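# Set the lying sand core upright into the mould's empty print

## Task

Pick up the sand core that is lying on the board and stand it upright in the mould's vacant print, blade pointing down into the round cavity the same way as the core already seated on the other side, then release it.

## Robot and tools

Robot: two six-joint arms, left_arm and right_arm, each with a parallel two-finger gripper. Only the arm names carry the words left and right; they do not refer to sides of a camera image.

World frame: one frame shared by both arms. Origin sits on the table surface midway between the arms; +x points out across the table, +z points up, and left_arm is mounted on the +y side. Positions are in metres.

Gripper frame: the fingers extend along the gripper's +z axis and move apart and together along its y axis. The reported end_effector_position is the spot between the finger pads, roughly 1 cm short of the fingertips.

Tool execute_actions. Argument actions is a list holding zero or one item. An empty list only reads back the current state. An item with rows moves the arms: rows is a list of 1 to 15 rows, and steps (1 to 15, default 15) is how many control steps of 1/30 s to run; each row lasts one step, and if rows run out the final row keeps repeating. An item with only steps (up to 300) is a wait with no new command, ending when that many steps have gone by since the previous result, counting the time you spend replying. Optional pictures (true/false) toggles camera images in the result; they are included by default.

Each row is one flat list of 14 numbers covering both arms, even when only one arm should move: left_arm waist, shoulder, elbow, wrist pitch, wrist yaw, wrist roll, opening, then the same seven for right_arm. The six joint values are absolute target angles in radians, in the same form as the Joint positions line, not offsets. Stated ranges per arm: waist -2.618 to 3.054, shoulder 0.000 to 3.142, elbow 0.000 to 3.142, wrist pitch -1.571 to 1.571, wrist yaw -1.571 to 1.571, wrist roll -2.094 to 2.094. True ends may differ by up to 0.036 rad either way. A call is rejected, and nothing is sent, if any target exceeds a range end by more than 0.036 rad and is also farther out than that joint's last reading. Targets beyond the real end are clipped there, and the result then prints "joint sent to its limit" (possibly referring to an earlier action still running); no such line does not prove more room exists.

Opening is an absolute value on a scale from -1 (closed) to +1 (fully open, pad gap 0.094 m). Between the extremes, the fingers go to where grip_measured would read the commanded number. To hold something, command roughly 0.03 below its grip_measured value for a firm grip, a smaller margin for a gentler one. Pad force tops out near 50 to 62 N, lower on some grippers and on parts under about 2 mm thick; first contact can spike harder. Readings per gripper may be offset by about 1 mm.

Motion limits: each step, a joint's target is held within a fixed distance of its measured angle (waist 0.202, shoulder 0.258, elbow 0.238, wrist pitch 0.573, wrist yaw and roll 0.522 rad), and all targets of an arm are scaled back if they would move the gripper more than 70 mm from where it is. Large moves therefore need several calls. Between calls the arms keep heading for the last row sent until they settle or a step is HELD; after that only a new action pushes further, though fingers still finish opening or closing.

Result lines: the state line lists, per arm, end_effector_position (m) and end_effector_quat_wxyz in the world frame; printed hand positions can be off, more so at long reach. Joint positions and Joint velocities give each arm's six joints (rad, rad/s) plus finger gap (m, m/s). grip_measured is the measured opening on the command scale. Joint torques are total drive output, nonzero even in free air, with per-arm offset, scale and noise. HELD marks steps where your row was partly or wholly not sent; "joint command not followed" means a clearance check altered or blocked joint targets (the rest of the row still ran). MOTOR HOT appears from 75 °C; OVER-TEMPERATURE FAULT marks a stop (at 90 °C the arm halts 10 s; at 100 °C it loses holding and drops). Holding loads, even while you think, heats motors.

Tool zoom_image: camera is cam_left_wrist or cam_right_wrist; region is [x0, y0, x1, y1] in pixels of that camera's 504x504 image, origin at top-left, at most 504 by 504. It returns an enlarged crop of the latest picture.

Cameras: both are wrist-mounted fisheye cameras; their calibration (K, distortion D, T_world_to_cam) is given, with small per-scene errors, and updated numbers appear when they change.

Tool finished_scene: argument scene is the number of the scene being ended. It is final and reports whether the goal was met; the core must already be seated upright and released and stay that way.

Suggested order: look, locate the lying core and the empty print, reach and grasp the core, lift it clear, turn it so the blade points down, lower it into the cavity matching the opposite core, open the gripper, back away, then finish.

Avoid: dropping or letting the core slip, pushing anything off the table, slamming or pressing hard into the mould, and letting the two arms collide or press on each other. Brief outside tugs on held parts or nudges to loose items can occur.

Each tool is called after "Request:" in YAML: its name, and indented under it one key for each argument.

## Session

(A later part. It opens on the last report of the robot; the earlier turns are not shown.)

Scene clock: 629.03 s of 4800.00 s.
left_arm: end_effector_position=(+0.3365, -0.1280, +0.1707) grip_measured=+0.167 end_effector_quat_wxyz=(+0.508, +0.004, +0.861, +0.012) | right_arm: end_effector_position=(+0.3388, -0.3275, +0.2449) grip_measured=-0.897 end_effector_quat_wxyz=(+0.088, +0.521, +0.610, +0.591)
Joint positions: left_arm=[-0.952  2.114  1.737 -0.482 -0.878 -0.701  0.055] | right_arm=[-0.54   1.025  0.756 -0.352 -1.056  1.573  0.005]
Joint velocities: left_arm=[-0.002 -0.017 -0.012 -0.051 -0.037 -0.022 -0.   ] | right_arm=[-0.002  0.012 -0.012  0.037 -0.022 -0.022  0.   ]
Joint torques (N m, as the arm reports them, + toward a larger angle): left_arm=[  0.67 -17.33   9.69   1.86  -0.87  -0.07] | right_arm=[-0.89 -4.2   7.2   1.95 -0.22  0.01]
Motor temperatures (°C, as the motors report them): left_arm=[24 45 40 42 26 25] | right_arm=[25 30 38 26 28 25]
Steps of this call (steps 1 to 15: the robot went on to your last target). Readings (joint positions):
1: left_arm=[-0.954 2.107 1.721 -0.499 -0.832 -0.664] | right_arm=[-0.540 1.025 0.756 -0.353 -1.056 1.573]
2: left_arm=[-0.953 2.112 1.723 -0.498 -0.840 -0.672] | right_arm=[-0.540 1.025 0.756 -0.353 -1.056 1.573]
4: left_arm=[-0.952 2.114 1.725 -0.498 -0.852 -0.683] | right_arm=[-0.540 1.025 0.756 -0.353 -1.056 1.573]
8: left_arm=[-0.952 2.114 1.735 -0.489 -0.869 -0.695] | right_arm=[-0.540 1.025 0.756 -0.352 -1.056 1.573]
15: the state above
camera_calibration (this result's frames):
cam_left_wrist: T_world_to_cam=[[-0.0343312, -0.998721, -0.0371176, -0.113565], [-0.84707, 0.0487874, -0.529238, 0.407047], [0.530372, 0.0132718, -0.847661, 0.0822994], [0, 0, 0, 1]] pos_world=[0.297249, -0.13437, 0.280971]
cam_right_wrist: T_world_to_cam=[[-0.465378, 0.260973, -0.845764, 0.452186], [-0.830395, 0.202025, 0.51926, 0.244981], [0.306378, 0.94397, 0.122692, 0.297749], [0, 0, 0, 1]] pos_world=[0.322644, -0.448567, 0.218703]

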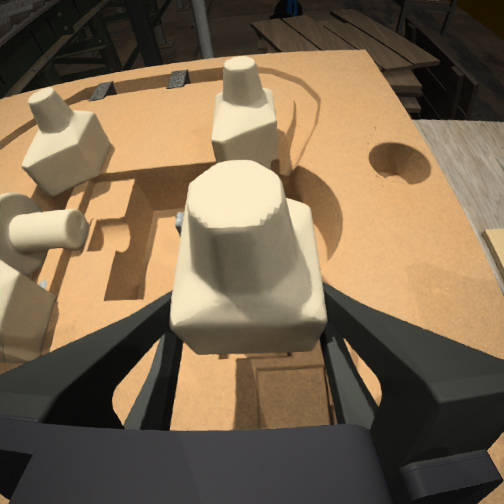

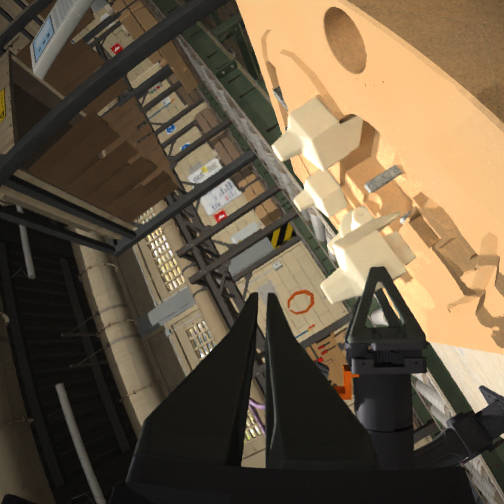

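Request:
execute_actions:
  actions:
    - {"rows":[[-0.944,2.088,1.76,-0.418,-0.94,-0.705,0.12,-0.55,1.0,0.74,-0.35,-1.05,1.575,-0.9],[-0.943,2.093,1.74,-0.414,-0.94,-0.705,0.12,-0.55,1.0,0.74,-0.35,-1.05,1.575,-0.9],[-0.942,2.095,1.734,-0.407,-0.94,-0.705,0.12,-0.55,1.0,0.74,-0.35,-1.05,1.575,-0.9],[-0.941,2.097,1.728,-0.40,-0.94,-0.705,0.12,-0.55,1.0,0.74,-0.35,-1.05,1.575,-0.9],[-0.94,2.099,1.722,-0.393,-0.94,-0.705,0.12,-0.55,1.0,0.74,-0.35,-1.05,1.575,-0.9],[-0.939,2.101,1.716,-0.386,-0.94,-0.705,0.12,-0.55,1.0,0.74,-0.35,-1.05,1.575,-0.9],[-0.938,2.103,1.71,-0.379,-0.94,-0.705,0.12,-0.55,1.0,0.74,-0.35,-1.05,1.575,-0.9],[-0.938,2.105,1.704,-0.372,-0.94,-0.705,0.12,-0.55,1.0,0.74,-0.35,-1.05,1.575,-0.9],[-0.938,2.106,1.698,-0.365,-0.94,-0.705,0.12,-0.55,1.0,0.74,-0.35,-1.05,1.575,-0.9],[-0.938,2.107,1.692,-0.358,-0.94,-0.705,0.12,-0.55,1.0,0.74,-0.35,-1.05,1.575,-0.9],[-0.938,2.108,1.686,-0.352,-0.94,-0.705,0.12,-0.55,1.0,0.74,-0.35,-1.05,1.575,-0.9],[-0.938,2.108,1.682,-0.348,-0.94,-0.705,0.12,-0.55,1.0,0.74,-0.35,-1.05,1.575,-0.9]],"steps":15}
  pictures: false

Request:
execute_actions:
  actions:
    - {"steps":12}

Request:
zoom_image:
  camera: "cam_left_wrist"
  region: [140, 270, 380, 440]

Request:
zoom_image:
  camera: "cam_right_wrist"
  region: [320, 170, 470, 320]

Scene clock: 679.47 s of 4800.00 s.
left_arm: end_effector_position=(+0.3374, -0.1249, +0.1512) grip_measured=+0.167 end_effector_quat_wxyz=(+0.509, +0.002, +0.861, +0.017) | right_arm: end_effector_position=(+0.3388, -0.3275, +0.2449) grip_measured=-0.897 end_effector_quat_wxyz=(+0.088, +0.521, +0.610, +0.591)
Joint positions: left_arm=[-0.95   2.127  1.679 -0.418 -0.886 -0.703  0.055] | right_arm=[-0.54   1.025  0.756 -0.352 -1.056  1.573  0.005]
Joint velocities: left_arm=[ 0.032  0.037 -0.046  0.066  0.007 -0.007 -0.003] | right_arm=[ 0.002  0.002 -0.002  0.007 -0.007 -0.007 -0.001]
Joint torques (N m, as the arm reports them, + toward a larger angle): left_arm=[  0.87 -15.93   6.71   1.88  -0.81   0.  ] | right_arm=[-0.9  -4.13  7.31  1.98 -0.26 -0.02]
Motor temperatures (°C, as the motors report them): left_arm=[24 58 41 39 27 25] | right_arm=[25 29 38 31 27 25]
Steps of this call (steps 1 to 15: the robot went on to your last target; steps 16 to 90: nothing new was sent; then 46.93 s passed at rest; steps 91 to 105: all 15 steps of this action). Readings (joint positions):
91: left_arm=[-0.952 2.114 1.737 -0.482 -0.879 -0.703] | right_arm=[-0.540 1.025 0.756 -0.352 -1.056 1.573]
92: left_arm=[-0.952 2.114 1.737 -0.481 -0.879 -0.703] | right_arm=[-0.540 1.025 0.756 -0.352 -1.056 1.573]
94: left_arm=[-0.952 2.114 1.735 -0.476 -0.879 -0.703] | right_arm=[-0.540 1.025 0.756 -0.352 -1.056 1.573]
98: left_arm=[-0.952 2.114 1.713 -0.452 -0.881 -0.703] | right_arm=[-0.540 1.025 0.756 -0.352 -1.056 1.573]
105: the state above

Scene clock: 679.87 s of 4800.00 s.
left_arm: end_effector_position=(+0.3384, -0.1245, +0.1496) grip_measured=+0.167 end_effector_quat_wxyz=(+0.509, +0.001, +0.861, +0.017) | right_arm: end_effector_position=(+0.3388, -0.3275, +0.2449) grip_measured=-0.897 end_effector_quat_wxyz=(+0.088, +0.521, +0.610, +0.591)
Joint positions: left_arm=[-0.948  2.13   1.676 -0.411 -0.886 -0.703  0.055] | right_arm=[-0.54   1.025  0.756 -0.352 -1.056  1.573  0.005]
Joint velocities: left_arm=[-0.017  0.007 -0.002 -0.037 -0.037 -0.007 -0.002] | right_arm=[ 0.007  0.022  0.012 -0.022  0.066 -0.007  0.   ]
Joint torques (N m, as the arm reports them, + toward a larger angle): left_arm=[  0.85 -16.05   6.72   1.85  -0.81  -0.01] | right_arm=[-0.84 -4.14  7.17  1.94 -0.22 -0.02]
Motor temperatures (°C, as the motors report them): left_arm=[24 58 41 39 27 25] | right_arm=[25 29 38 31 27 25]
Steps of this call (steps 1 to 12: the robot went on to your last target). Readings (joint positions):
1: left_arm=[-0.949 2.128 1.677 -0.417 -0.886 -0.703] | right_arm=[-0.540 1.025 0.756 -0.352 -1.056 1.573]
2: left_arm=[-0.948 2.129 1.676 -0.417 -0.886 -0.703] | right_arm=[-0.540 1.025 0.756 -0.352 -1.056 1.573]
4: left_arm=[-0.948 2.130 1.676 -0.417 -0.886 -0.703] | right_arm=[-0.540 1.025 0.756 -0.352 -1.056 1.573]
8: left_arm=[-0.948 2.130 1.676 -0.413 -0.886 -0.703] | right_arm=[-0.540 1.025 0.756 -0.352 -1.056 1.573]
12: the state above
camera_calibration (this result's frames):
cam_left_wrist: T_world_to_cam=[[-0.023097, -0.99878, -0.0436373, -0.113553], [-0.846219, 0.0427737, -0.531115, 0.396504], [0.532334, 0.0246596, -0.846175, 0.0639295], [0, 0, 0, 1]] pos_world=[0.298875, -0.131951, 0.259729]
cam_right_wrist: T_world_to_cam=[[-0.465553, 0.261257, -0.84558, 0.452293], [-0.830248, 0.201973, 0.519515, 0.244851], [0.306511, 0.943902, 0.122879, 0.297636], [0, 0, 0, 1]] pos_world=[0.322625, -0.448558, 0.218673]

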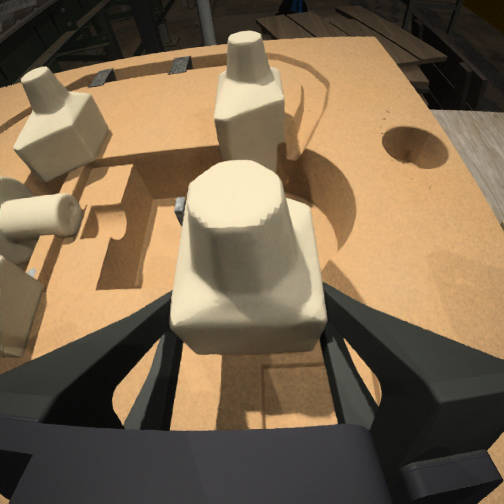

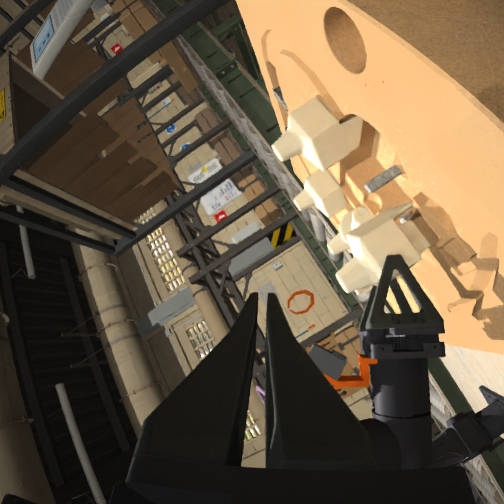

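Region (140, 270, 380, 440) of cam_left_wrist's 504x504 image, scaled by 2.100, with more detail than that image has; it fills the top 357 rows of this view, and the rest is white.

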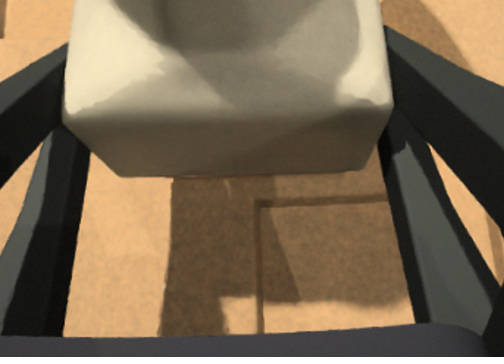

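Region (320, 170, 470, 320) of cam_right_wrist's 504x504 image, scaled by 3.360, with more detail than that image has.

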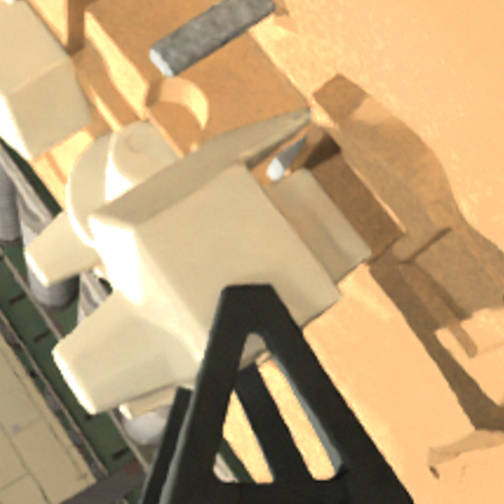

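Request:
execute_actions:
  actions:
    - {"rows":[[-0.937,2.108,1.69,-0.34,-0.935,-0.705,0.12,-0.55,1.0,0.74,-0.35,-1.05,1.575,-0.9],[-0.936,2.108,1.69,-0.333,-0.93,-0.705,0.12,-0.55,1.0,0.74,-0.35,-1.05,1.575,-0.9],[-0.936,2.108,1.69,-0.328,-0.93,-0.705,0.12,-0.55,1.0,0.74,-0.35,-1.05,1.575,-0.9]],"steps":15}

Request:
zoom_image:
  camera: "cam_left_wrist"
  region: [140, 270, 380, 440]

Scene clock: 696.90 s of 4800.00 s.
left_arm: end_effector_position=(+0.3394, -0.1274, +0.1514) grip_measured=+0.167 end_effector_quat_wxyz=(+0.512, -0.003, +0.859, +0.008) | right_arm: end_effector_position=(+0.3388, -0.3275, +0.2449) grip_measured=-0.897 end_effector_quat_wxyz=(+0.088, +0.521, +0.610, +0.591)
Joint positions: left_arm=[-0.948  2.13   1.676 -0.392 -0.881 -0.703  0.055] | right_arm=[-0.54   1.025  0.756 -0.352 -1.056  1.573  0.005]
Joint velocities: left_arm=[ 0.017  0.012 -0.022 -0.007 -0.037 -0.066  0.   ] | right_arm=[ 0.027 -0.002 -0.002  0.022  0.095 -0.007  0.   ]
Joint torques (N m, as the arm reports them, + toward a larger angle): left_arm=[  1.05 -16.1    7.3    1.89  -0.75  -0.01] | right_arm=[-0.97 -4.05  7.29  1.98 -0.23 -0.01]
Motor temperatures (°C, as the motors report them): left_arm=[24 57 39 39 28 25] | right_arm=[25 29 38 31 27 25]
Steps of this call (steps 1 to 15: the robot went on to your last target; steps 16 to 90: nothing new was sent; then 13.53 s passed at rest; steps 91 to 105: all 15 steps of this action). Readings (joint positions):
91: left_arm=[-0.948 2.130 1.676 -0.410 -0.886 -0.703] | right_arm=[-0.540 1.025 0.756 -0.352 -1.056 1.573]
92: left_arm=[-0.948 2.130 1.676 -0.408 -0.885 -0.703] | right_arm=[-0.540 1.025 0.756 -0.352 -1.056 1.573]
94: left_arm=[-0.948 2.130 1.676 -0.403 -0.883 -0.703] | right_arm=[-0.540 1.025 0.756 -0.352 -1.056 1.573]
98: left_arm=[-0.948 2.130 1.676 -0.395 -0.882 -0.703] | right_arm=[-0.540 1.025 0.756 -0.352 -1.056 1.573]
105: the state above
camera_calibration (this result's frames):
cam_left_wrist: T_world_to_cam=[[-0.0261307, -0.999336, -0.0253957, -0.118213], [-0.842763, 0.0356857, -0.5371, 0.397292], [0.53765, 0.00736775, -0.843136, 0.0604782], [0, 0, 0, 1]] pos_world=[0.299218, -0.132757, 0.261375]
cam_right_wrist: T_world_to_cam=[[-0.465553, 0.261257, -0.84558, 0.452293], [-0.830248, 0.201973, 0.519515, 0.244851], [0.306511, 0.943902, 0.122879, 0.297636], [0, 0, 0, 1]] pos_world=[0.322625, -0.448558, 0.218673]

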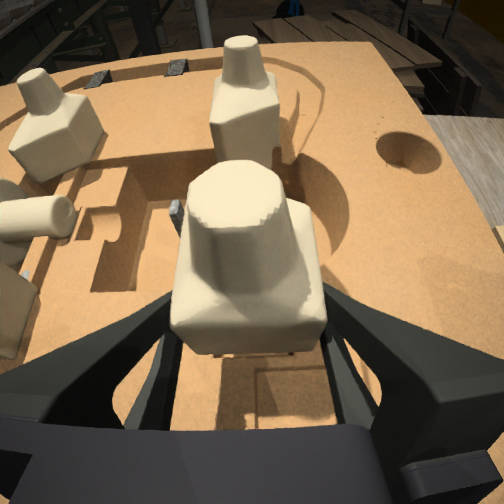

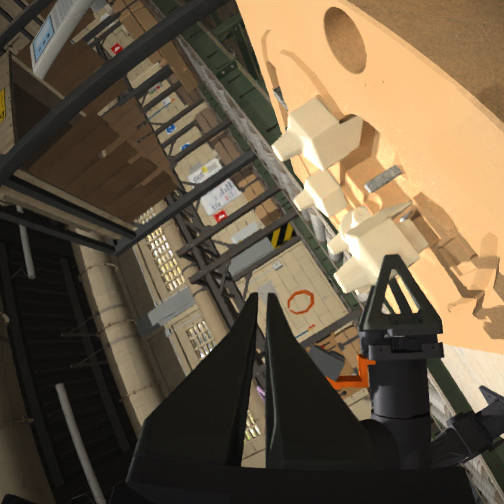

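Region (140, 270, 380, 440) of cam_left_wrist's 504x504 image, scaled by 2.100, with more detail than that image has; it fills the top 357 rows of this view, and the rest is white.

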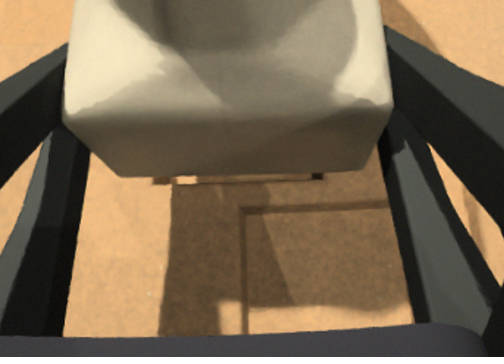

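Request:
execute_actions:
  actions:
    - {"rows":[[-0.94,2.11,1.69,-0.34,-0.93,-0.69,0.12,-0.55,1.0,0.74,-0.35,-1.05,1.575,-0.9],[-0.94,2.112,1.69,-0.345,-0.93,-0.675,0.12,-0.55,1.0,0.74,-0.35,-1.05,1.575,-0.9],[-0.94,2.114,1.69,-0.345,-0.93,-0.665,0.12,-0.55,1.0,0.74,-0.35,-1.05,1.575,-0.9],[-0.94,2.116,1.69,-0.345,-0.93,-0.665,0.12,-0.55,1.0,0.74,-0.35,-1.05,1.575,-0.9],[-0.94,2.118,1.69,-0.345,-0.93,-0.665,0.12,-0.55,1.0,0.74,-0.35,-1.05,1.575,-0.9],[-0.94,2.12,1.69,-0.345,-0.93,-0.665,0.12,-0.55,1.0,0.74,-0.35,-1.05,1.575,-0.9],[-0.94,2.122,1.69,-0.345,-0.93,-0.665,0.12,-0.55,1.0,0.74,-0.35,-1.05,1.575,-0.9],[-0.94,2.124,1.69,-0.345,-0.93,-0.665,0.12,-0.55,1.0,0.74,-0.35,-1.05,1.575,-0.9],[-0.94,2.126,1.69,-0.345,-0.93,-0.665,0.12,-0.55,1.0,0.74,-0.35,-1.05,1.575,-0.9],[-0.94,2.128,1.69,-0.345,-0.93,-0.665,0.12,-0.55,1.0,0.74,-0.35,-1.05,1.575,-0.9],[-0.94,2.13,1.69,-0.345,-0.93,-0.665,0.12,-0.55,1.0,0.74,-0.35,-1.05,1.575,-0.9]],"steps":15}
  pictures: false

Request:
execute_actions:
  actions:
    - {"steps":10}

Request:
zoom_image:
  camera: "cam_left_wrist"
  region: [140, 270, 380, 440]

Request:
zoom_image:
  camera: "cam_right_wrist"
  region: [320, 170, 470, 320]

Scene clock: 729.40 s of 4800.00 s.
left_arm: end_effector_position=(+0.3396, -0.1282, +0.1400) grip_measured=+0.167 end_effector_quat_wxyz=(+0.506, +0.016, +0.862, +0.024) | right_arm: end_effector_position=(+0.3388, -0.3275, +0.2449) grip_measured=-0.897 end_effector_quat_wxyz=(+0.088, +0.521, +0.610, +0.591)
Joint positions: left_arm=[-0.948  2.152  1.676 -0.392 -0.879 -0.672  0.055] | right_arm=[-0.54   1.025  0.756 -0.352 -1.056  1.573  0.005]
Joint velocities: left_arm=[-0.002  0.056 -0.007  0.022  0.051  0.037 -0.001] | right_arm=[ 0.022  0.007  0.002 -0.007  0.022  0.066 -0.001]
Joint torques (N m, as the arm reports them, + toward a larger angle): left_arm=[  0.73 -16.56   7.28   1.69  -0.8    0.08] | right_arm=[-0.9  -4.17  7.13  1.92 -0.22 -0.01]
Motor temperatures (°C, as the motors report them): left_arm=[24 58 38 39 28 25] | right_arm=[25 29 38 32 26 25]
Steps of this call (steps 1 to 15: the robot went on to your last target; steps 16 to 90: nothing new was sent; then 29.00 s passed at rest; steps 91 to 105: all 15 steps of this action). Readings (joint positions):
91: left_arm=[-0.948 2.130 1.676 -0.392 -0.881 -0.702] | right_arm=[-0.540 1.025 0.756 -0.352 -1.056 1.573]
92: left_arm=[-0.948 2.130 1.676 -0.392 -0.881 -0.699] | right_arm=[-0.540 1.025 0.756 -0.352 -1.056 1.573]
94: left_arm=[-0.948 2.130 1.676 -0.392 -0.881 -0.689] | right_arm=[-0.540 1.025 0.756 -0.352 -1.056 1.573]
98: left_arm=[-0.948 2.133 1.676 -0.392 -0.881 -0.679] | right_arm=[-0.540 1.025 0.756 -0.352 -1.056 1.573]
105: the state above

Scene clock: 729.73 s of 4800.00 s.
left_arm: end_effector_position=(+0.3396, -0.1284, +0.1391) grip_measured=+0.167 end_effector_quat_wxyz=(+0.505, +0.017, +0.862, +0.024) | right_arm: end_effector_position=(+0.3388, -0.3275, +0.2449) grip_measured=-0.897 end_effector_quat_wxyz=(+0.088, +0.521, +0.610, +0.591)
Joint positions: left_arm=[-0.948  2.153  1.676 -0.392 -0.878 -0.671  0.055] | right_arm=[-0.54   1.025  0.756 -0.352 -1.056  1.573  0.005]
Joint velocities: left_arm=[-0.012 -0.007 -0.007 -0.037  0.022  0.037 -0.001] | right_arm=[ 0.007 -0.007 -0.007  0.037 -0.037 -0.022  0.   ]
Joint torques (N m, as the arm reports them, + toward a larger angle): left_arm=[  0.73 -16.31   7.28   1.69  -0.8    0.07] | right_arm=[-0.9  -4.13  7.31  1.93 -0.22 -0.02]
Motor temperatures (°C, as the motors report them): left_arm=[24 58 38 39 28 25] | right_arm=[25 29 38 32 26 25]
Steps of this call (steps 1 to 10: the robot went on to your last target). Readings (joint positions):
1: left_arm=[-0.948 2.153 1.676 -0.392 -0.878 -0.672] | right_arm=[-0.540 1.025 0.756 -0.352 -1.056 1.573]
2: left_arm=[-0.948 2.153 1.676 -0.392 -0.878 -0.672] | right_arm=[-0.540 1.025 0.756 -0.352 -1.056 1.573]
4: left_arm=[-0.948 2.153 1.676 -0.392 -0.878 -0.671] | right_arm=[-0.540 1.025 0.756 -0.352 -1.056 1.573]
8: left_arm=[-0.948 2.153 1.676 -0.392 -0.878 -0.671] | right_arm=[-0.540 1.025 0.756 -0.352 -1.056 1.573]
10: the state above
camera_calibration (this result's frames):
cam_left_wrist: T_world_to_cam=[[-0.0444281, -0.996397, -0.0722438, -0.106412], [-0.849331, 0.0757471, -0.522397, 0.396197], [0.525987, 0.0381498, -0.849637, 0.0588389], [0, 0, 0, 1]] pos_world=[0.300826, -0.138284, 0.249276]
cam_right_wrist: T_world_to_cam=[[-0.465553, 0.261257, -0.84558, 0.452293], [-0.830248, 0.201973, 0.519515, 0.244851], [0.306511, 0.943902, 0.122879, 0.297636], [0, 0, 0, 1]] pos_world=[0.322625, -0.448558, 0.218673]

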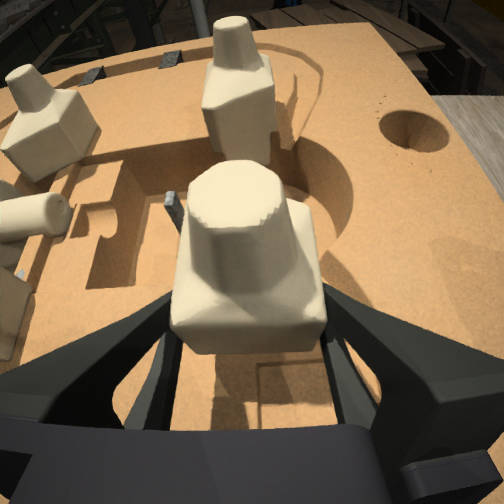

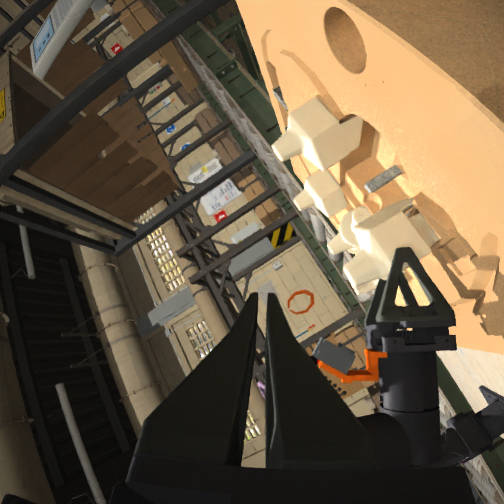

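Region (140, 270, 380, 440) of cam_left_wrist's 504x504 image, scaled by 2.100, with more detail than that image has; it fills the top 357 rows of this view, and the rest is white.

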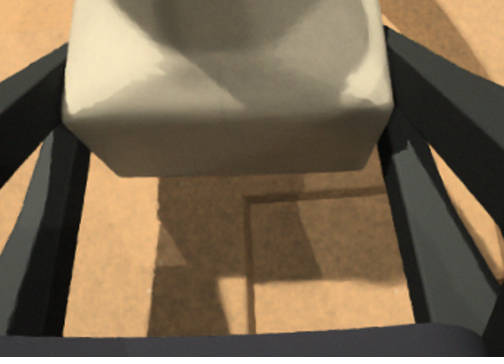

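Region (320, 170, 470, 320) of cam_right_wrist's 504x504 image, scaled by 3.360, with more detail than that image has.

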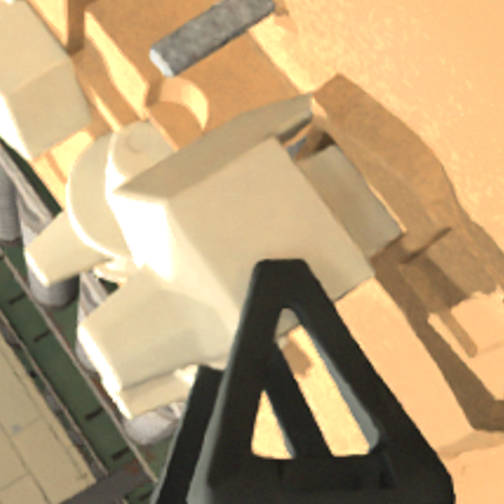

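Request:
execute_actions:
  actions:
    - {"rows":[[-0.936,2.132,1.69,-0.345,-0.93,-0.675,0.12,-0.55,1.0,0.74,-0.35,-1.05,1.575,-0.9],[-0.934,2.134,1.69,-0.345,-0.93,-0.675,0.12,-0.55,1.0,0.74,-0.35,-1.05,1.575,-0.9],[-0.934,2.136,1.69,-0.345,-0.93,-0.675,0.12,-0.55,1.0,0.74,-0.35,-1.05,1.575,-0.9],[-0.934,2.138,1.69,-0.345,-0.93,-0.675,0.12,-0.55,1.0,0.74,-0.35,-1.05,1.575,-0.9],[-0.934,2.14,1.69,-0.345,-0.93,-0.68,0.12,-0.55,1.0,0.74,-0.35,-1.05,1.575,-0.9],[-0.934,2.142,1.69,-0.345,-0.93,-0.68,0.12,-0.55,1.0,0.74,-0.35,-1.05,1.575,-0.9],[-0.934,2.144,1.69,-0.345,-0.93,-0.68,0.12,-0.55,1.0,0.74,-0.35,-1.05,1.575,-0.9],[-0.934,2.146,1.69,-0.345,-0.93,-0.68,0.12,-0.55,1.0,0.74,-0.35,-1.05,1.575,-0.9]],"steps":15}

Request:
zoom_image:
  camera: "cam_right_wrist"
  region: [320, 170, 470, 320]

Scene clock: 744.70 s of 4800.00 s.
left_arm: end_effector_position=(+0.3411, -0.1273, +0.1323) grip_measured=+0.167 end_effector_quat_wxyz=(+0.502, +0.018, +0.864, +0.030) | right_arm: end_effector_position=(+0.3388, -0.3275, +0.2449) grip_measured=-0.897 end_effector_quat_wxyz=(+0.088, +0.521, +0.610, +0.591)
Joint positions: left_arm=[-0.944  2.167  1.676 -0.392 -0.878 -0.672  0.055] | right_arm=[-0.54   1.025  0.756 -0.352 -1.056  1.573  0.005]
Joint velocities: left_arm=[ 0.007  0.027 -0.002 -0.051  0.007 -0.007 -0.   ] | right_arm=[-0.017  0.002 -0.002  0.007  0.037 -0.022 -0.001]
Joint torques (N m, as the arm reports them, + toward a larger angle): left_arm=[  0.98 -16.25   7.22   1.68  -0.78  -0.09] | right_arm=[-0.91 -4.16  7.22  1.94 -0.22 -0.03]
Motor temperatures (°C, as the motors report them): left_arm=[24 59 38 38 28 25] | right_arm=[25 29 37 32 26 25]
Steps of this call (steps 1 to 15: the robot went on to your last target; steps 16 to 90: nothing new was sent; then 11.47 s passed at rest; steps 91 to 105: all 15 steps of this action). Readings (joint positions):
91: left_arm=[-0.948 2.153 1.676 -0.392 -0.878 -0.671] | right_arm=[-0.540 1.025 0.756 -0.352 -1.056 1.573]
92: left_arm=[-0.948 2.153 1.676 -0.392 -0.878 -0.671] | right_arm=[-0.540 1.025 0.756 -0.352 -1.056 1.573]
94: left_arm=[-0.948 2.153 1.676 -0.392 -0.878 -0.671] | right_arm=[-0.540 1.025 0.756 -0.352 -1.056 1.573]
98: left_arm=[-0.948 2.155 1.676 -0.392 -0.878 -0.672] | right_arm=[-0.540 1.025 0.756 -0.352 -1.056 1.573]
105: the state above
camera_calibration (this result's frames):
cam_left_wrist: T_world_to_cam=[[-0.0405107, -0.995782, -0.0823246, -0.105591], [-0.852972, 0.0773759, -0.51619, 0.394455], [0.520382, 0.0493093, -0.852508, 0.0559894], [0, 0, 0, 1]] pos_world=[0.303046, -0.138428, 0.242652]
cam_right_wrist: T_world_to_cam=[[-0.465553, 0.261257, -0.84558, 0.452293], [-0.830248, 0.201973, 0.519515, 0.244851], [0.306511, 0.943902, 0.122879, 0.297636], [0, 0, 0, 1]] pos_world=[0.322625, -0.448558, 0.218673]

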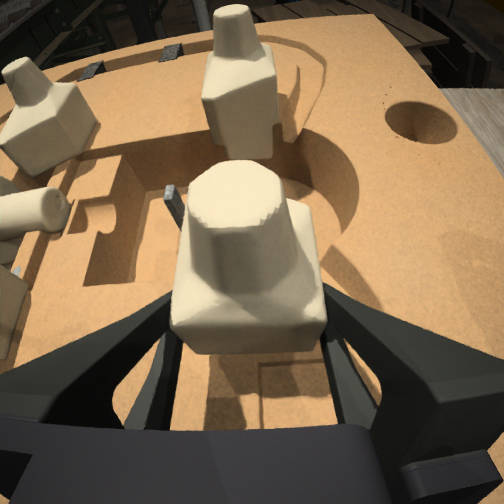

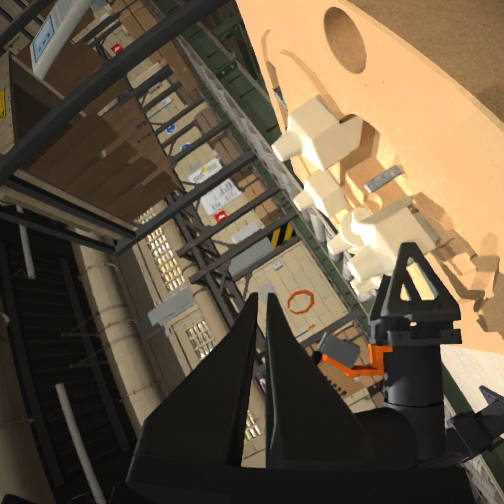

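Region (320, 170, 470, 320) of cam_right_wrist's 504x504 image, scaled by 3.360, with more detail than that image has.

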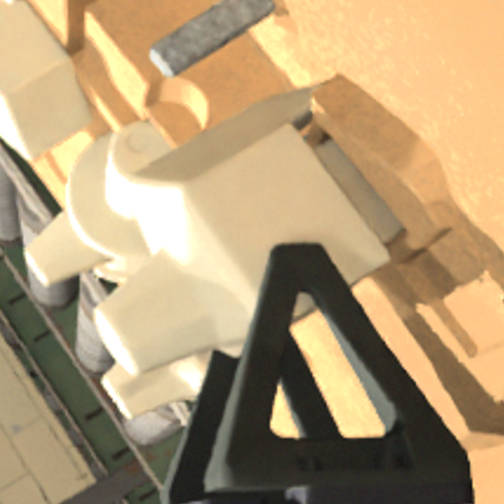

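Plug is entering. Continue down with roll correction.

Request:
execute_actions:
  actions:
    - {"rows":[[-0.942,2.148,1.69,-0.345,-0.93,-0.685,0.12,-0.55,1.0,0.74,-0.35,-1.05,1.575,-0.9],[-0.942,2.15,1.69,-0.345,-0.93,-0.69,0.12,-0.55,1.0,0.74,-0.35,-1.05,1.575,-0.9],[-0.942,2.152,1.69,-0.345,-0.93,-0.695,0.12,-0.55,1.0,0.74,-0.35,-1.05,1.575,-0.9],[-0.942,2.154,1.69,-0.345,-0.93,-0.70,0.12,-0.55,1.0,0.74,-0.35,-1.05,1.575,-0.9],[-0.942,2.156,1.69,-0.345,-0.93,-0.705,0.12,-0.55,1.0,0.74,-0.35,-1.05,1.575,-0.9],[-0.942,2.158,1.69,-0.345,-0.93,-0.71,0.12,-0.55,1.0,0.74,-0.35,-1.05,1.575,-0.9],[-0.942,2.16,1.69,-0.345,-0.93,-0.71,0.12,-0.55,1.0,0.74,-0.35,-1.05,1.575,-0.9],[-0.942,2.162,1.69,-0.345,-0.93,-0.71,0.12,-0.55,1.0,0.74,-0.35,-1.05,1.575,-0.9]],"steps":15}

Request:
zoom_image:
  camera: "cam_right_wrist"
  region: [320, 170, 470, 320]

Scene clock: 757.17 s of 4800.00 s.
left_arm: end_effector_position=(+0.3411, -0.1274, +0.1241) grip_measured=+0.167 end_effector_quat_wxyz=(+0.499, +0.009, +0.866, +0.029) | right_arm: end_effector_position=(+0.3388, -0.3275, +0.2449) grip_measured=-0.897 end_effector_quat_wxyz=(+0.088, +0.521, +0.610, +0.591)
Joint positions: left_arm=[-0.944  2.183  1.676 -0.392 -0.878 -0.701  0.055] | right_arm=[-0.54   1.025  0.756 -0.352 -1.056  1.573  0.005]
Joint velocities: left_arm=[-0.002  0.002 -0.002 -0.051  0.081 -0.022 -0.   ] | right_arm=[-0.002  0.002  0.012 -0.037 -0.037 -0.051  0.   ]
Joint torques (N m, as the arm reports them, + toward a larger angle): left_arm=[  0.27 -16.35   7.14   1.67  -0.79  -0.06] | right_arm=[-0.88 -4.13  7.25  1.96 -0.2  -0.01]
Motor temperatures (°C, as the motors report them): left_arm=[24 59 38 38 28 25] | right_arm=[25 29 37 33 26 25]
Steps of this call (steps 1 to 15: the robot went on to your last target; steps 16 to 90: nothing new was sent; then 8.97 s passed at rest; steps 91 to 105: all 15 steps of this action). Readings (joint positions):
91: left_arm=[-0.944 2.167 1.676 -0.392 -0.878 -0.673] | right_arm=[-0.540 1.025 0.756 -0.352 -1.056 1.573]
92: left_arm=[-0.944 2.167 1.676 -0.392 -0.878 -0.675] | right_arm=[-0.540 1.025 0.756 -0.352 -1.056 1.573]
94: left_arm=[-0.944 2.167 1.676 -0.392 -0.878 -0.680] | right_arm=[-0.540 1.025 0.756 -0.352 -1.056 1.573]
98: left_arm=[-0.944 2.171 1.676 -0.392 -0.878 -0.693] | right_arm=[-0.540 1.025 0.756 -0.352 -1.056 1.573]
105: the state above
camera_calibration (this result's frames):
cam_left_wrist: T_world_to_cam=[[-0.0268905, -0.9971, -0.0711907, -0.112587], [-0.857513, 0.0596101, -0.510997, 0.388958], [0.513759, 0.047306, -0.856629, 0.0515149], [0, 0, 0, 1]] pos_world=[0.304043, -0.137883, 0.234871]
cam_right_wrist: T_world_to_cam=[[-0.465553, 0.261257, -0.84558, 0.452293], [-0.830248, 0.201973, 0.519515, 0.244851], [0.306511, 0.943902, 0.122879, 0.297636], [0, 0, 0, 1]] pos_world=[0.322625, -0.448558, 0.218673]

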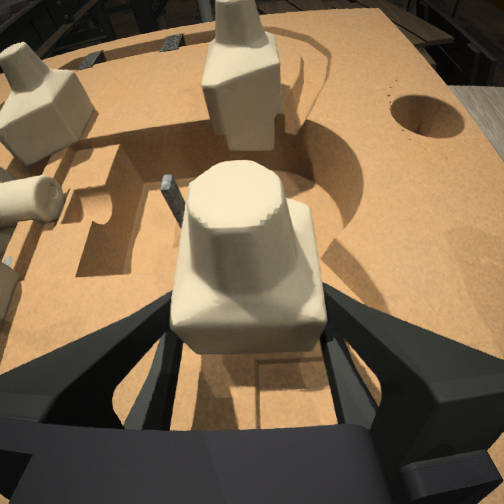

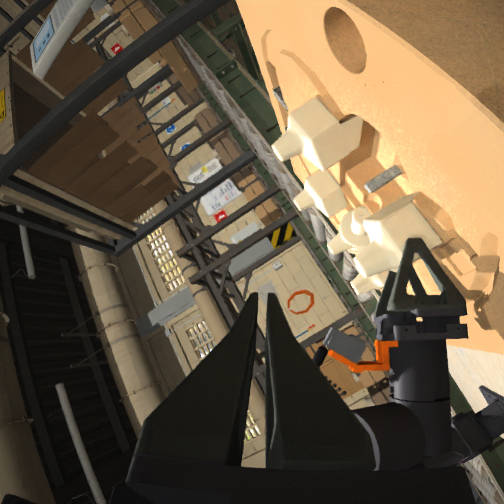

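Region (320, 170, 470, 320) of cam_right_wrist's 504x504 image, scaled by 3.360, with more detail than that image has.

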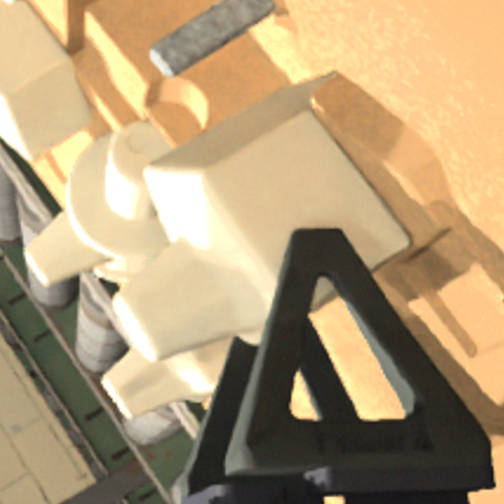

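Nearly seated. Set the weight down, then release.

Request:
execute_actions:
  actions:
    - {"rows":[[-0.942,2.165,1.688,-0.355,-0.92,-0.705,0.12,-0.55,1.0,0.74,-0.35,-1.05,1.575,-0.9],[-0.942,2.168,1.686,-0.365,-0.91,-0.705,0.12,-0.55,1.0,0.74,-0.35,-1.05,1.575,-0.9],[-0.942,2.171,1.684,-0.375,-0.90,-0.705,0.12,-0.55,1.0,0.74,-0.35,-1.05,1.575,-0.9],[-0.942,2.174,1.682,-0.385,-0.89,-0.705,0.13,-0.55,1.0,0.74,-0.35,-1.05,1.575,-0.9],[-0.942,2.177,1.68,-0.39,-0.885,-0.705,0.145,-0.55,1.0,0.74,-0.35,-1.05,1.575,-0.9],[-0.942,2.18,1.68,-0.39,-0.885,-0.705,0.158,-0.55,1.0,0.74,-0.35,-1.05,1.575,-0.9],[-0.942,2.18,1.68,-0.39,-0.885,-0.705,0.166,-0.55,1.0,0.74,-0.35,-1.05,1.575,-0.9],[-0.942,2.18,1.68,-0.39,-0.885,-0.705,0.172,-0.55,1.0,0.74,-0.35,-1.05,1.575,-0.9],[-0.942,2.18,1.68,-0.39,-0.885,-0.705,0.18,-0.55,1.0,0.74,-0.35,-1.05,1.575,-0.9],[-0.942,2.18,1.68,-0.39,-0.885,-0.705,0.195,-0.55,1.0,0.74,-0.35,-1.05,1.575,-0.9],[-0.942,2.18,1.68,-0.39,-0.885,-0.705,0.23,-0.55,1.0,0.74,-0.35,-1.05,1.575,-0.9],[-0.942,2.18,1.68,-0.39,-0.885,-0.705,0.32,-0.55,1.0,0.74,-0.35,-1.05,1.575,-0.9],[-0.942,2.18,1.68,-0.39,-0.885,-0.705,0.45,-0.55,1.0,0.74,-0.35,-1.05,1.575,-0.9],[-0.942,2.18,1.68,-0.39,-0.885,-0.705,0.6,-0.55,1.0,0.74,-0.35,-1.05,1.575,-0.9],[-0.942,2.18,1.68,-0.39,-0.885,-0.705,0.75,-0.55,1.0,0.74,-0.35,-1.05,1.575,-0.9]],"steps":15}
  pictures: false

Request:
execute_actions:
  actions:
    - {"rows":[[-0.942,2.175,1.68,-0.39,-0.885,-0.705,0.9,-0.55,1.0,0.74,-0.35,-1.05,1.575,-0.9],[-0.942,2.165,1.68,-0.39,-0.885,-0.705,1,-0.55,1.0,0.74,-0.35,-1.05,1.575,-0.9],[-0.942,2.155,1.68,-0.39,-0.885,-0.705,1,-0.55,1.0,0.74,-0.35,-1.05,1.575,-0.9],[-0.942,2.143,1.68,-0.39,-0.885,-0.705,1,-0.55,1.0,0.74,-0.35,-1.05,1.575,-0.9],[-0.942,2.13,1.68,-0.39,-0.885,-0.705,1,-0.55,1.0,0.74,-0.35,-1.05,1.575,-0.9],[-0.942,2.115,1.68,-0.39,-0.885,-0.705,1,-0.55,1.0,0.74,-0.35,-1.05,1.575,-0.9],[-0.942,2.1,1.68,-0.39,-0.885,-0.705,1,-0.55,1.0,0.74,-0.35,-1.05,1.575,-0.9],[-0.942,2.085,1.68,-0.39,-0.885,-0.705,1,-0.55,1.0,0.74,-0.35,-1.05,1.575,-0.9],[-0.942,2.07,1.68,-0.39,-0.885,-0.705,1,-0.55,1.0,0.74,-0.35,-1.05,1.575,-0.9],[-0.942,2.055,1.68,-0.39,-0.885,-0.705,1,-0.55,1.0,0.74,-0.35,-1.05,1.575,-0.9],[-0.942,2.04,1.68,-0.39,-0.885,-0.705,1,-0.55,1.0,0.74,-0.35,-1.05,1.575,-0.9],[-0.942,2.025,1.68,-0.39,-0.885,-0.705,1,-0.55,1.0,0.74,-0.35,-1.05,1.575,-0.9],[-0.942,2.012,1.68,-0.39,-0.885,-0.705,1,-0.55,1.0,0.74,-0.35,-1.05,1.575,-0.9],[-0.942,2.002,1.68,-0.39,-0.885,-0.705,1,-0.55,1.0,0.74,-0.35,-1.05,1.575,-0.9],[-0.942,1.995,1.68,-0.39,-0.885,-0.705,1,-0.55,1.0,0.74,-0.35,-1.05,1.575,-0.9]],"steps":15}
  pictures: false

Request:
execute_actions:
  actions:
    - {"steps":8}

Request:
zoom_image:
  camera: "cam_right_wrist"
  region: [260, 80, 500, 320]

Scene clock: 791.03 s of 4800.00 s.
left_arm: end_effector_position=(+0.3409, -0.1274, +0.1233) grip_measured=+0.667 end_effector_quat_wxyz=(+0.497, +0.010, +0.867, +0.028) | right_arm: end_effector_position=(+0.3388, -0.3275, +0.2449) grip_measured=-0.897 end_effector_quat_wxyz=(+0.088, +0.521, +0.610, +0.591)
Joint positions: left_arm=[-0.944  2.183  1.676 -0.395 -0.873 -0.703  0.078] | right_arm=[-0.54   1.025  0.756 -0.352 -1.056  1.573  0.005]
Joint velocities: left_arm=[-0.002 -0.007  0.002 -0.007  0.022  0.037  0.164] | right_arm=[ 0.007 -0.022 -0.007  0.066 -0.037  0.022  0.   ]
Joint torques (N m, as the arm reports them, + toward a larger angle): left_arm=[  0.2  -14.4    6.5    1.26  -0.41  -0.05] | right_arm=[-0.89 -4.18  7.23  1.93 -0.24  0.  ]
Motor temperatures (°C, as the motors report them): left_arm=[24 61 38 37 28 25] | right_arm=[25 29 37 33 26 25]
Steps of this call (steps 1 to 15: the robot went on to your last target; steps 16 to 90: nothing new was sent; then 30.37 s passed at rest; steps 91 to 105: all 15 steps of this action). Readings (joint positions):
91: left_arm=[-0.944 2.183 1.676 -0.392 -0.878 -0.702] | right_arm=[-0.540 1.025 0.756 -0.352 -1.056 1.573]
92: left_arm=[-0.944 2.183 1.676 -0.392 -0.878 -0.702] | right_arm=[-0.540 1.025 0.756 -0.352 -1.056 1.573]
94: left_arm=[-0.944 2.183 1.676 -0.393 -0.875 -0.702] | right_arm=[-0.540 1.025 0.756 -0.352 -1.056 1.573]
98: left_arm=[-0.944 2.183 1.676 -0.394 -0.873 -0.702] | right_arm=[-0.540 1.025 0.756 -0.352 -1.056 1.573]
105: the state above

Scene clock: 791.53 s of 4800.00 s.
left_arm: end_effector_position=(+0.3377, -0.1217, +0.2013) grip_measured=+1.000 end_effector_quat_wxyz=(+0.530, -0.025, +0.847, -0.030) | right_arm: end_effector_position=(+0.3388, -0.3275, +0.2449) grip_measured=-0.897 end_effector_quat_wxyz=(+0.088, +0.521, +0.610, +0.591)
Joint positions: left_arm=[-0.944  2.029  1.676 -0.393 -0.874 -0.703  0.094] | right_arm=[-0.54   1.025  0.756 -0.352 -1.056  1.573  0.005]
Joint velocities: left_arm=[-0.012 -0.447 -0.002  0.037 -0.007  0.022  0.   ] | right_arm=[-0.002 -0.007  0.007 -0.051 -0.022 -0.037  0.   ]
Joint torques (N m, as the arm reports them, + toward a larger angle): left_arm=[  0.18 -13.82   6.71   1.35  -0.34  -0.03] | right_arm=[-0.9  -4.04  7.18  1.96 -0.22 -0.03]
Motor temperatures (°C, as the motors report them): left_arm=[24 61 38 37 28 25] | right_arm=[25 29 37 33 26 25]
Steps of this call (steps 1 to 15: all 15 steps of this action). Readings (joint positions):
1: left_arm=[-0.944 2.183 1.676 -0.395 -0.873 -0.703] | right_arm=[-0.540 1.025 0.756 -0.352 -1.056 1.573]
2: left_arm=[-0.944 2.183 1.676 -0.395 -0.873 -0.703] | right_arm=[-0.540 1.025 0.756 -0.352 -1.056 1.573]
4: left_arm=[-0.944 2.181 1.676 -0.395 -0.873 -0.703] | right_arm=[-0.540 1.025 0.756 -0.352 -1.056 1.573]
8: left_arm=[-0.944 2.154 1.676 -0.395 -0.873 -0.703] | right_arm=[-0.540 1.025 0.756 -0.352 -1.056 1.573]
15: the state above

Scene clock: 791.80 s of 4800.00 s.
left_arm: end_effector_position=(+0.3369, -0.1196, +0.2181) grip_measured=+1.000 end_effector_quat_wxyz=(+0.539, -0.034, +0.841, -0.043) | right_arm: end_effector_position=(+0.3388, -0.3275, +0.2449) grip_measured=-0.897 end_effector_quat_wxyz=(+0.088, +0.521, +0.610, +0.591)
Joint positions: left_arm=[-0.944  1.998  1.676 -0.386 -0.877 -0.703  0.094] | right_arm=[-0.54   1.025  0.756 -0.352 -1.056  1.573  0.005]
Joint velocities: left_arm=[-0.007  0.002 -0.007  0.022  0.022  0.022  0.   ] | right_arm=[-0.012  0.002 -0.017  0.007 -0.007  0.037 -0.   ]
Joint torques (N m, as the arm reports them, + toward a larger angle): left_arm=[  0.19 -13.25   6.82   1.36  -0.31  -0.02] | right_arm=[-0.86 -4.07  7.31  1.97 -0.22 -0.03]
Motor temperatures (°C, as the motors report them): left_arm=[24 61 38 37 28 25] | right_arm=[25 29 37 33 26 25]
Steps of this call (steps 1 to 8: the robot went on to your last target). Readings (joint positions):
1: left_arm=[-0.944 2.016 1.676 -0.391 -0.874 -0.703] | right_arm=[-0.540 1.025 0.756 -0.352 -1.056 1.573]
2: left_arm=[-0.944 2.006 1.676 -0.389 -0.875 -0.703] | right_arm=[-0.540 1.025 0.756 -0.352 -1.056 1.573]
4: left_arm=[-0.944 1.998 1.676 -0.386 -0.877 -0.703] | right_arm=[-0.540 1.025 0.756 -0.352 -1.056 1.573]
8: the state above
camera_calibration (this result's frames):
cam_left_wrist: T_world_to_cam=[[-0.027243, -0.995321, 0.0927017, -0.13365], [-0.805224, -0.0331019, -0.592046, 0.421901], [0.592344, -0.0907748, -0.800555, 0.0785966], [0, 0, 0, 1]] pos_world=[0.289527, -0.111924, 0.325095]
cam_right_wrist: T_world_to_cam=[[-0.465553, 0.261257, -0.84558, 0.452293], [-0.830248, 0.201973, 0.519515, 0.244851], [0.306511, 0.943902, 0.122879, 0.297636], [0, 0, 0, 1]] pos_world=[0.322625, -0.448558, 0.218673]

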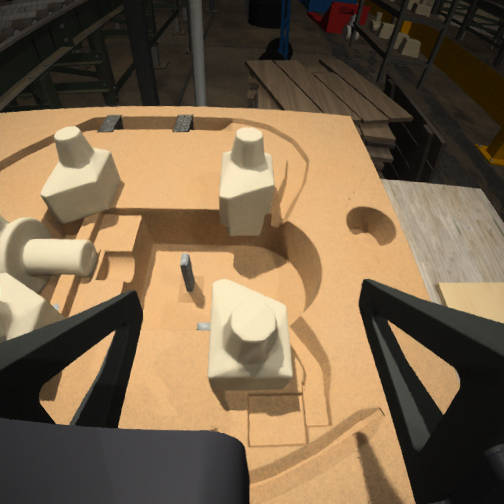

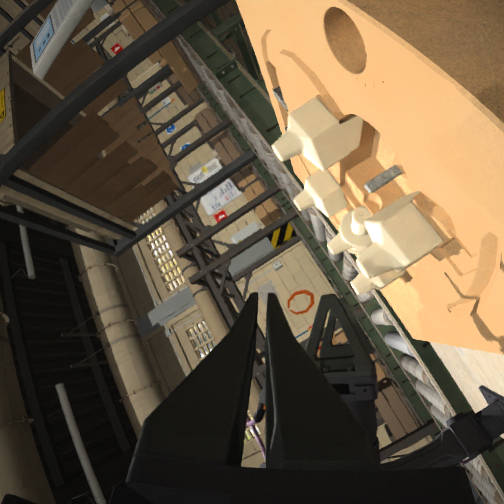

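Region (260, 80, 500, 320) of cam_right_wrist's 504x504 image, scaled by 2.100, with more detail than that image has.

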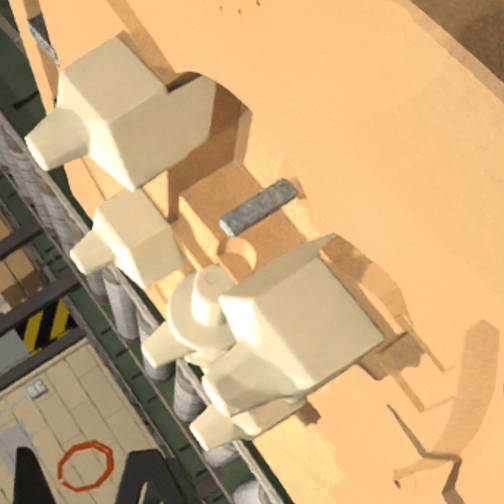

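Request:
finished_scene:
  scene: 2

The scene is finished: the task was done.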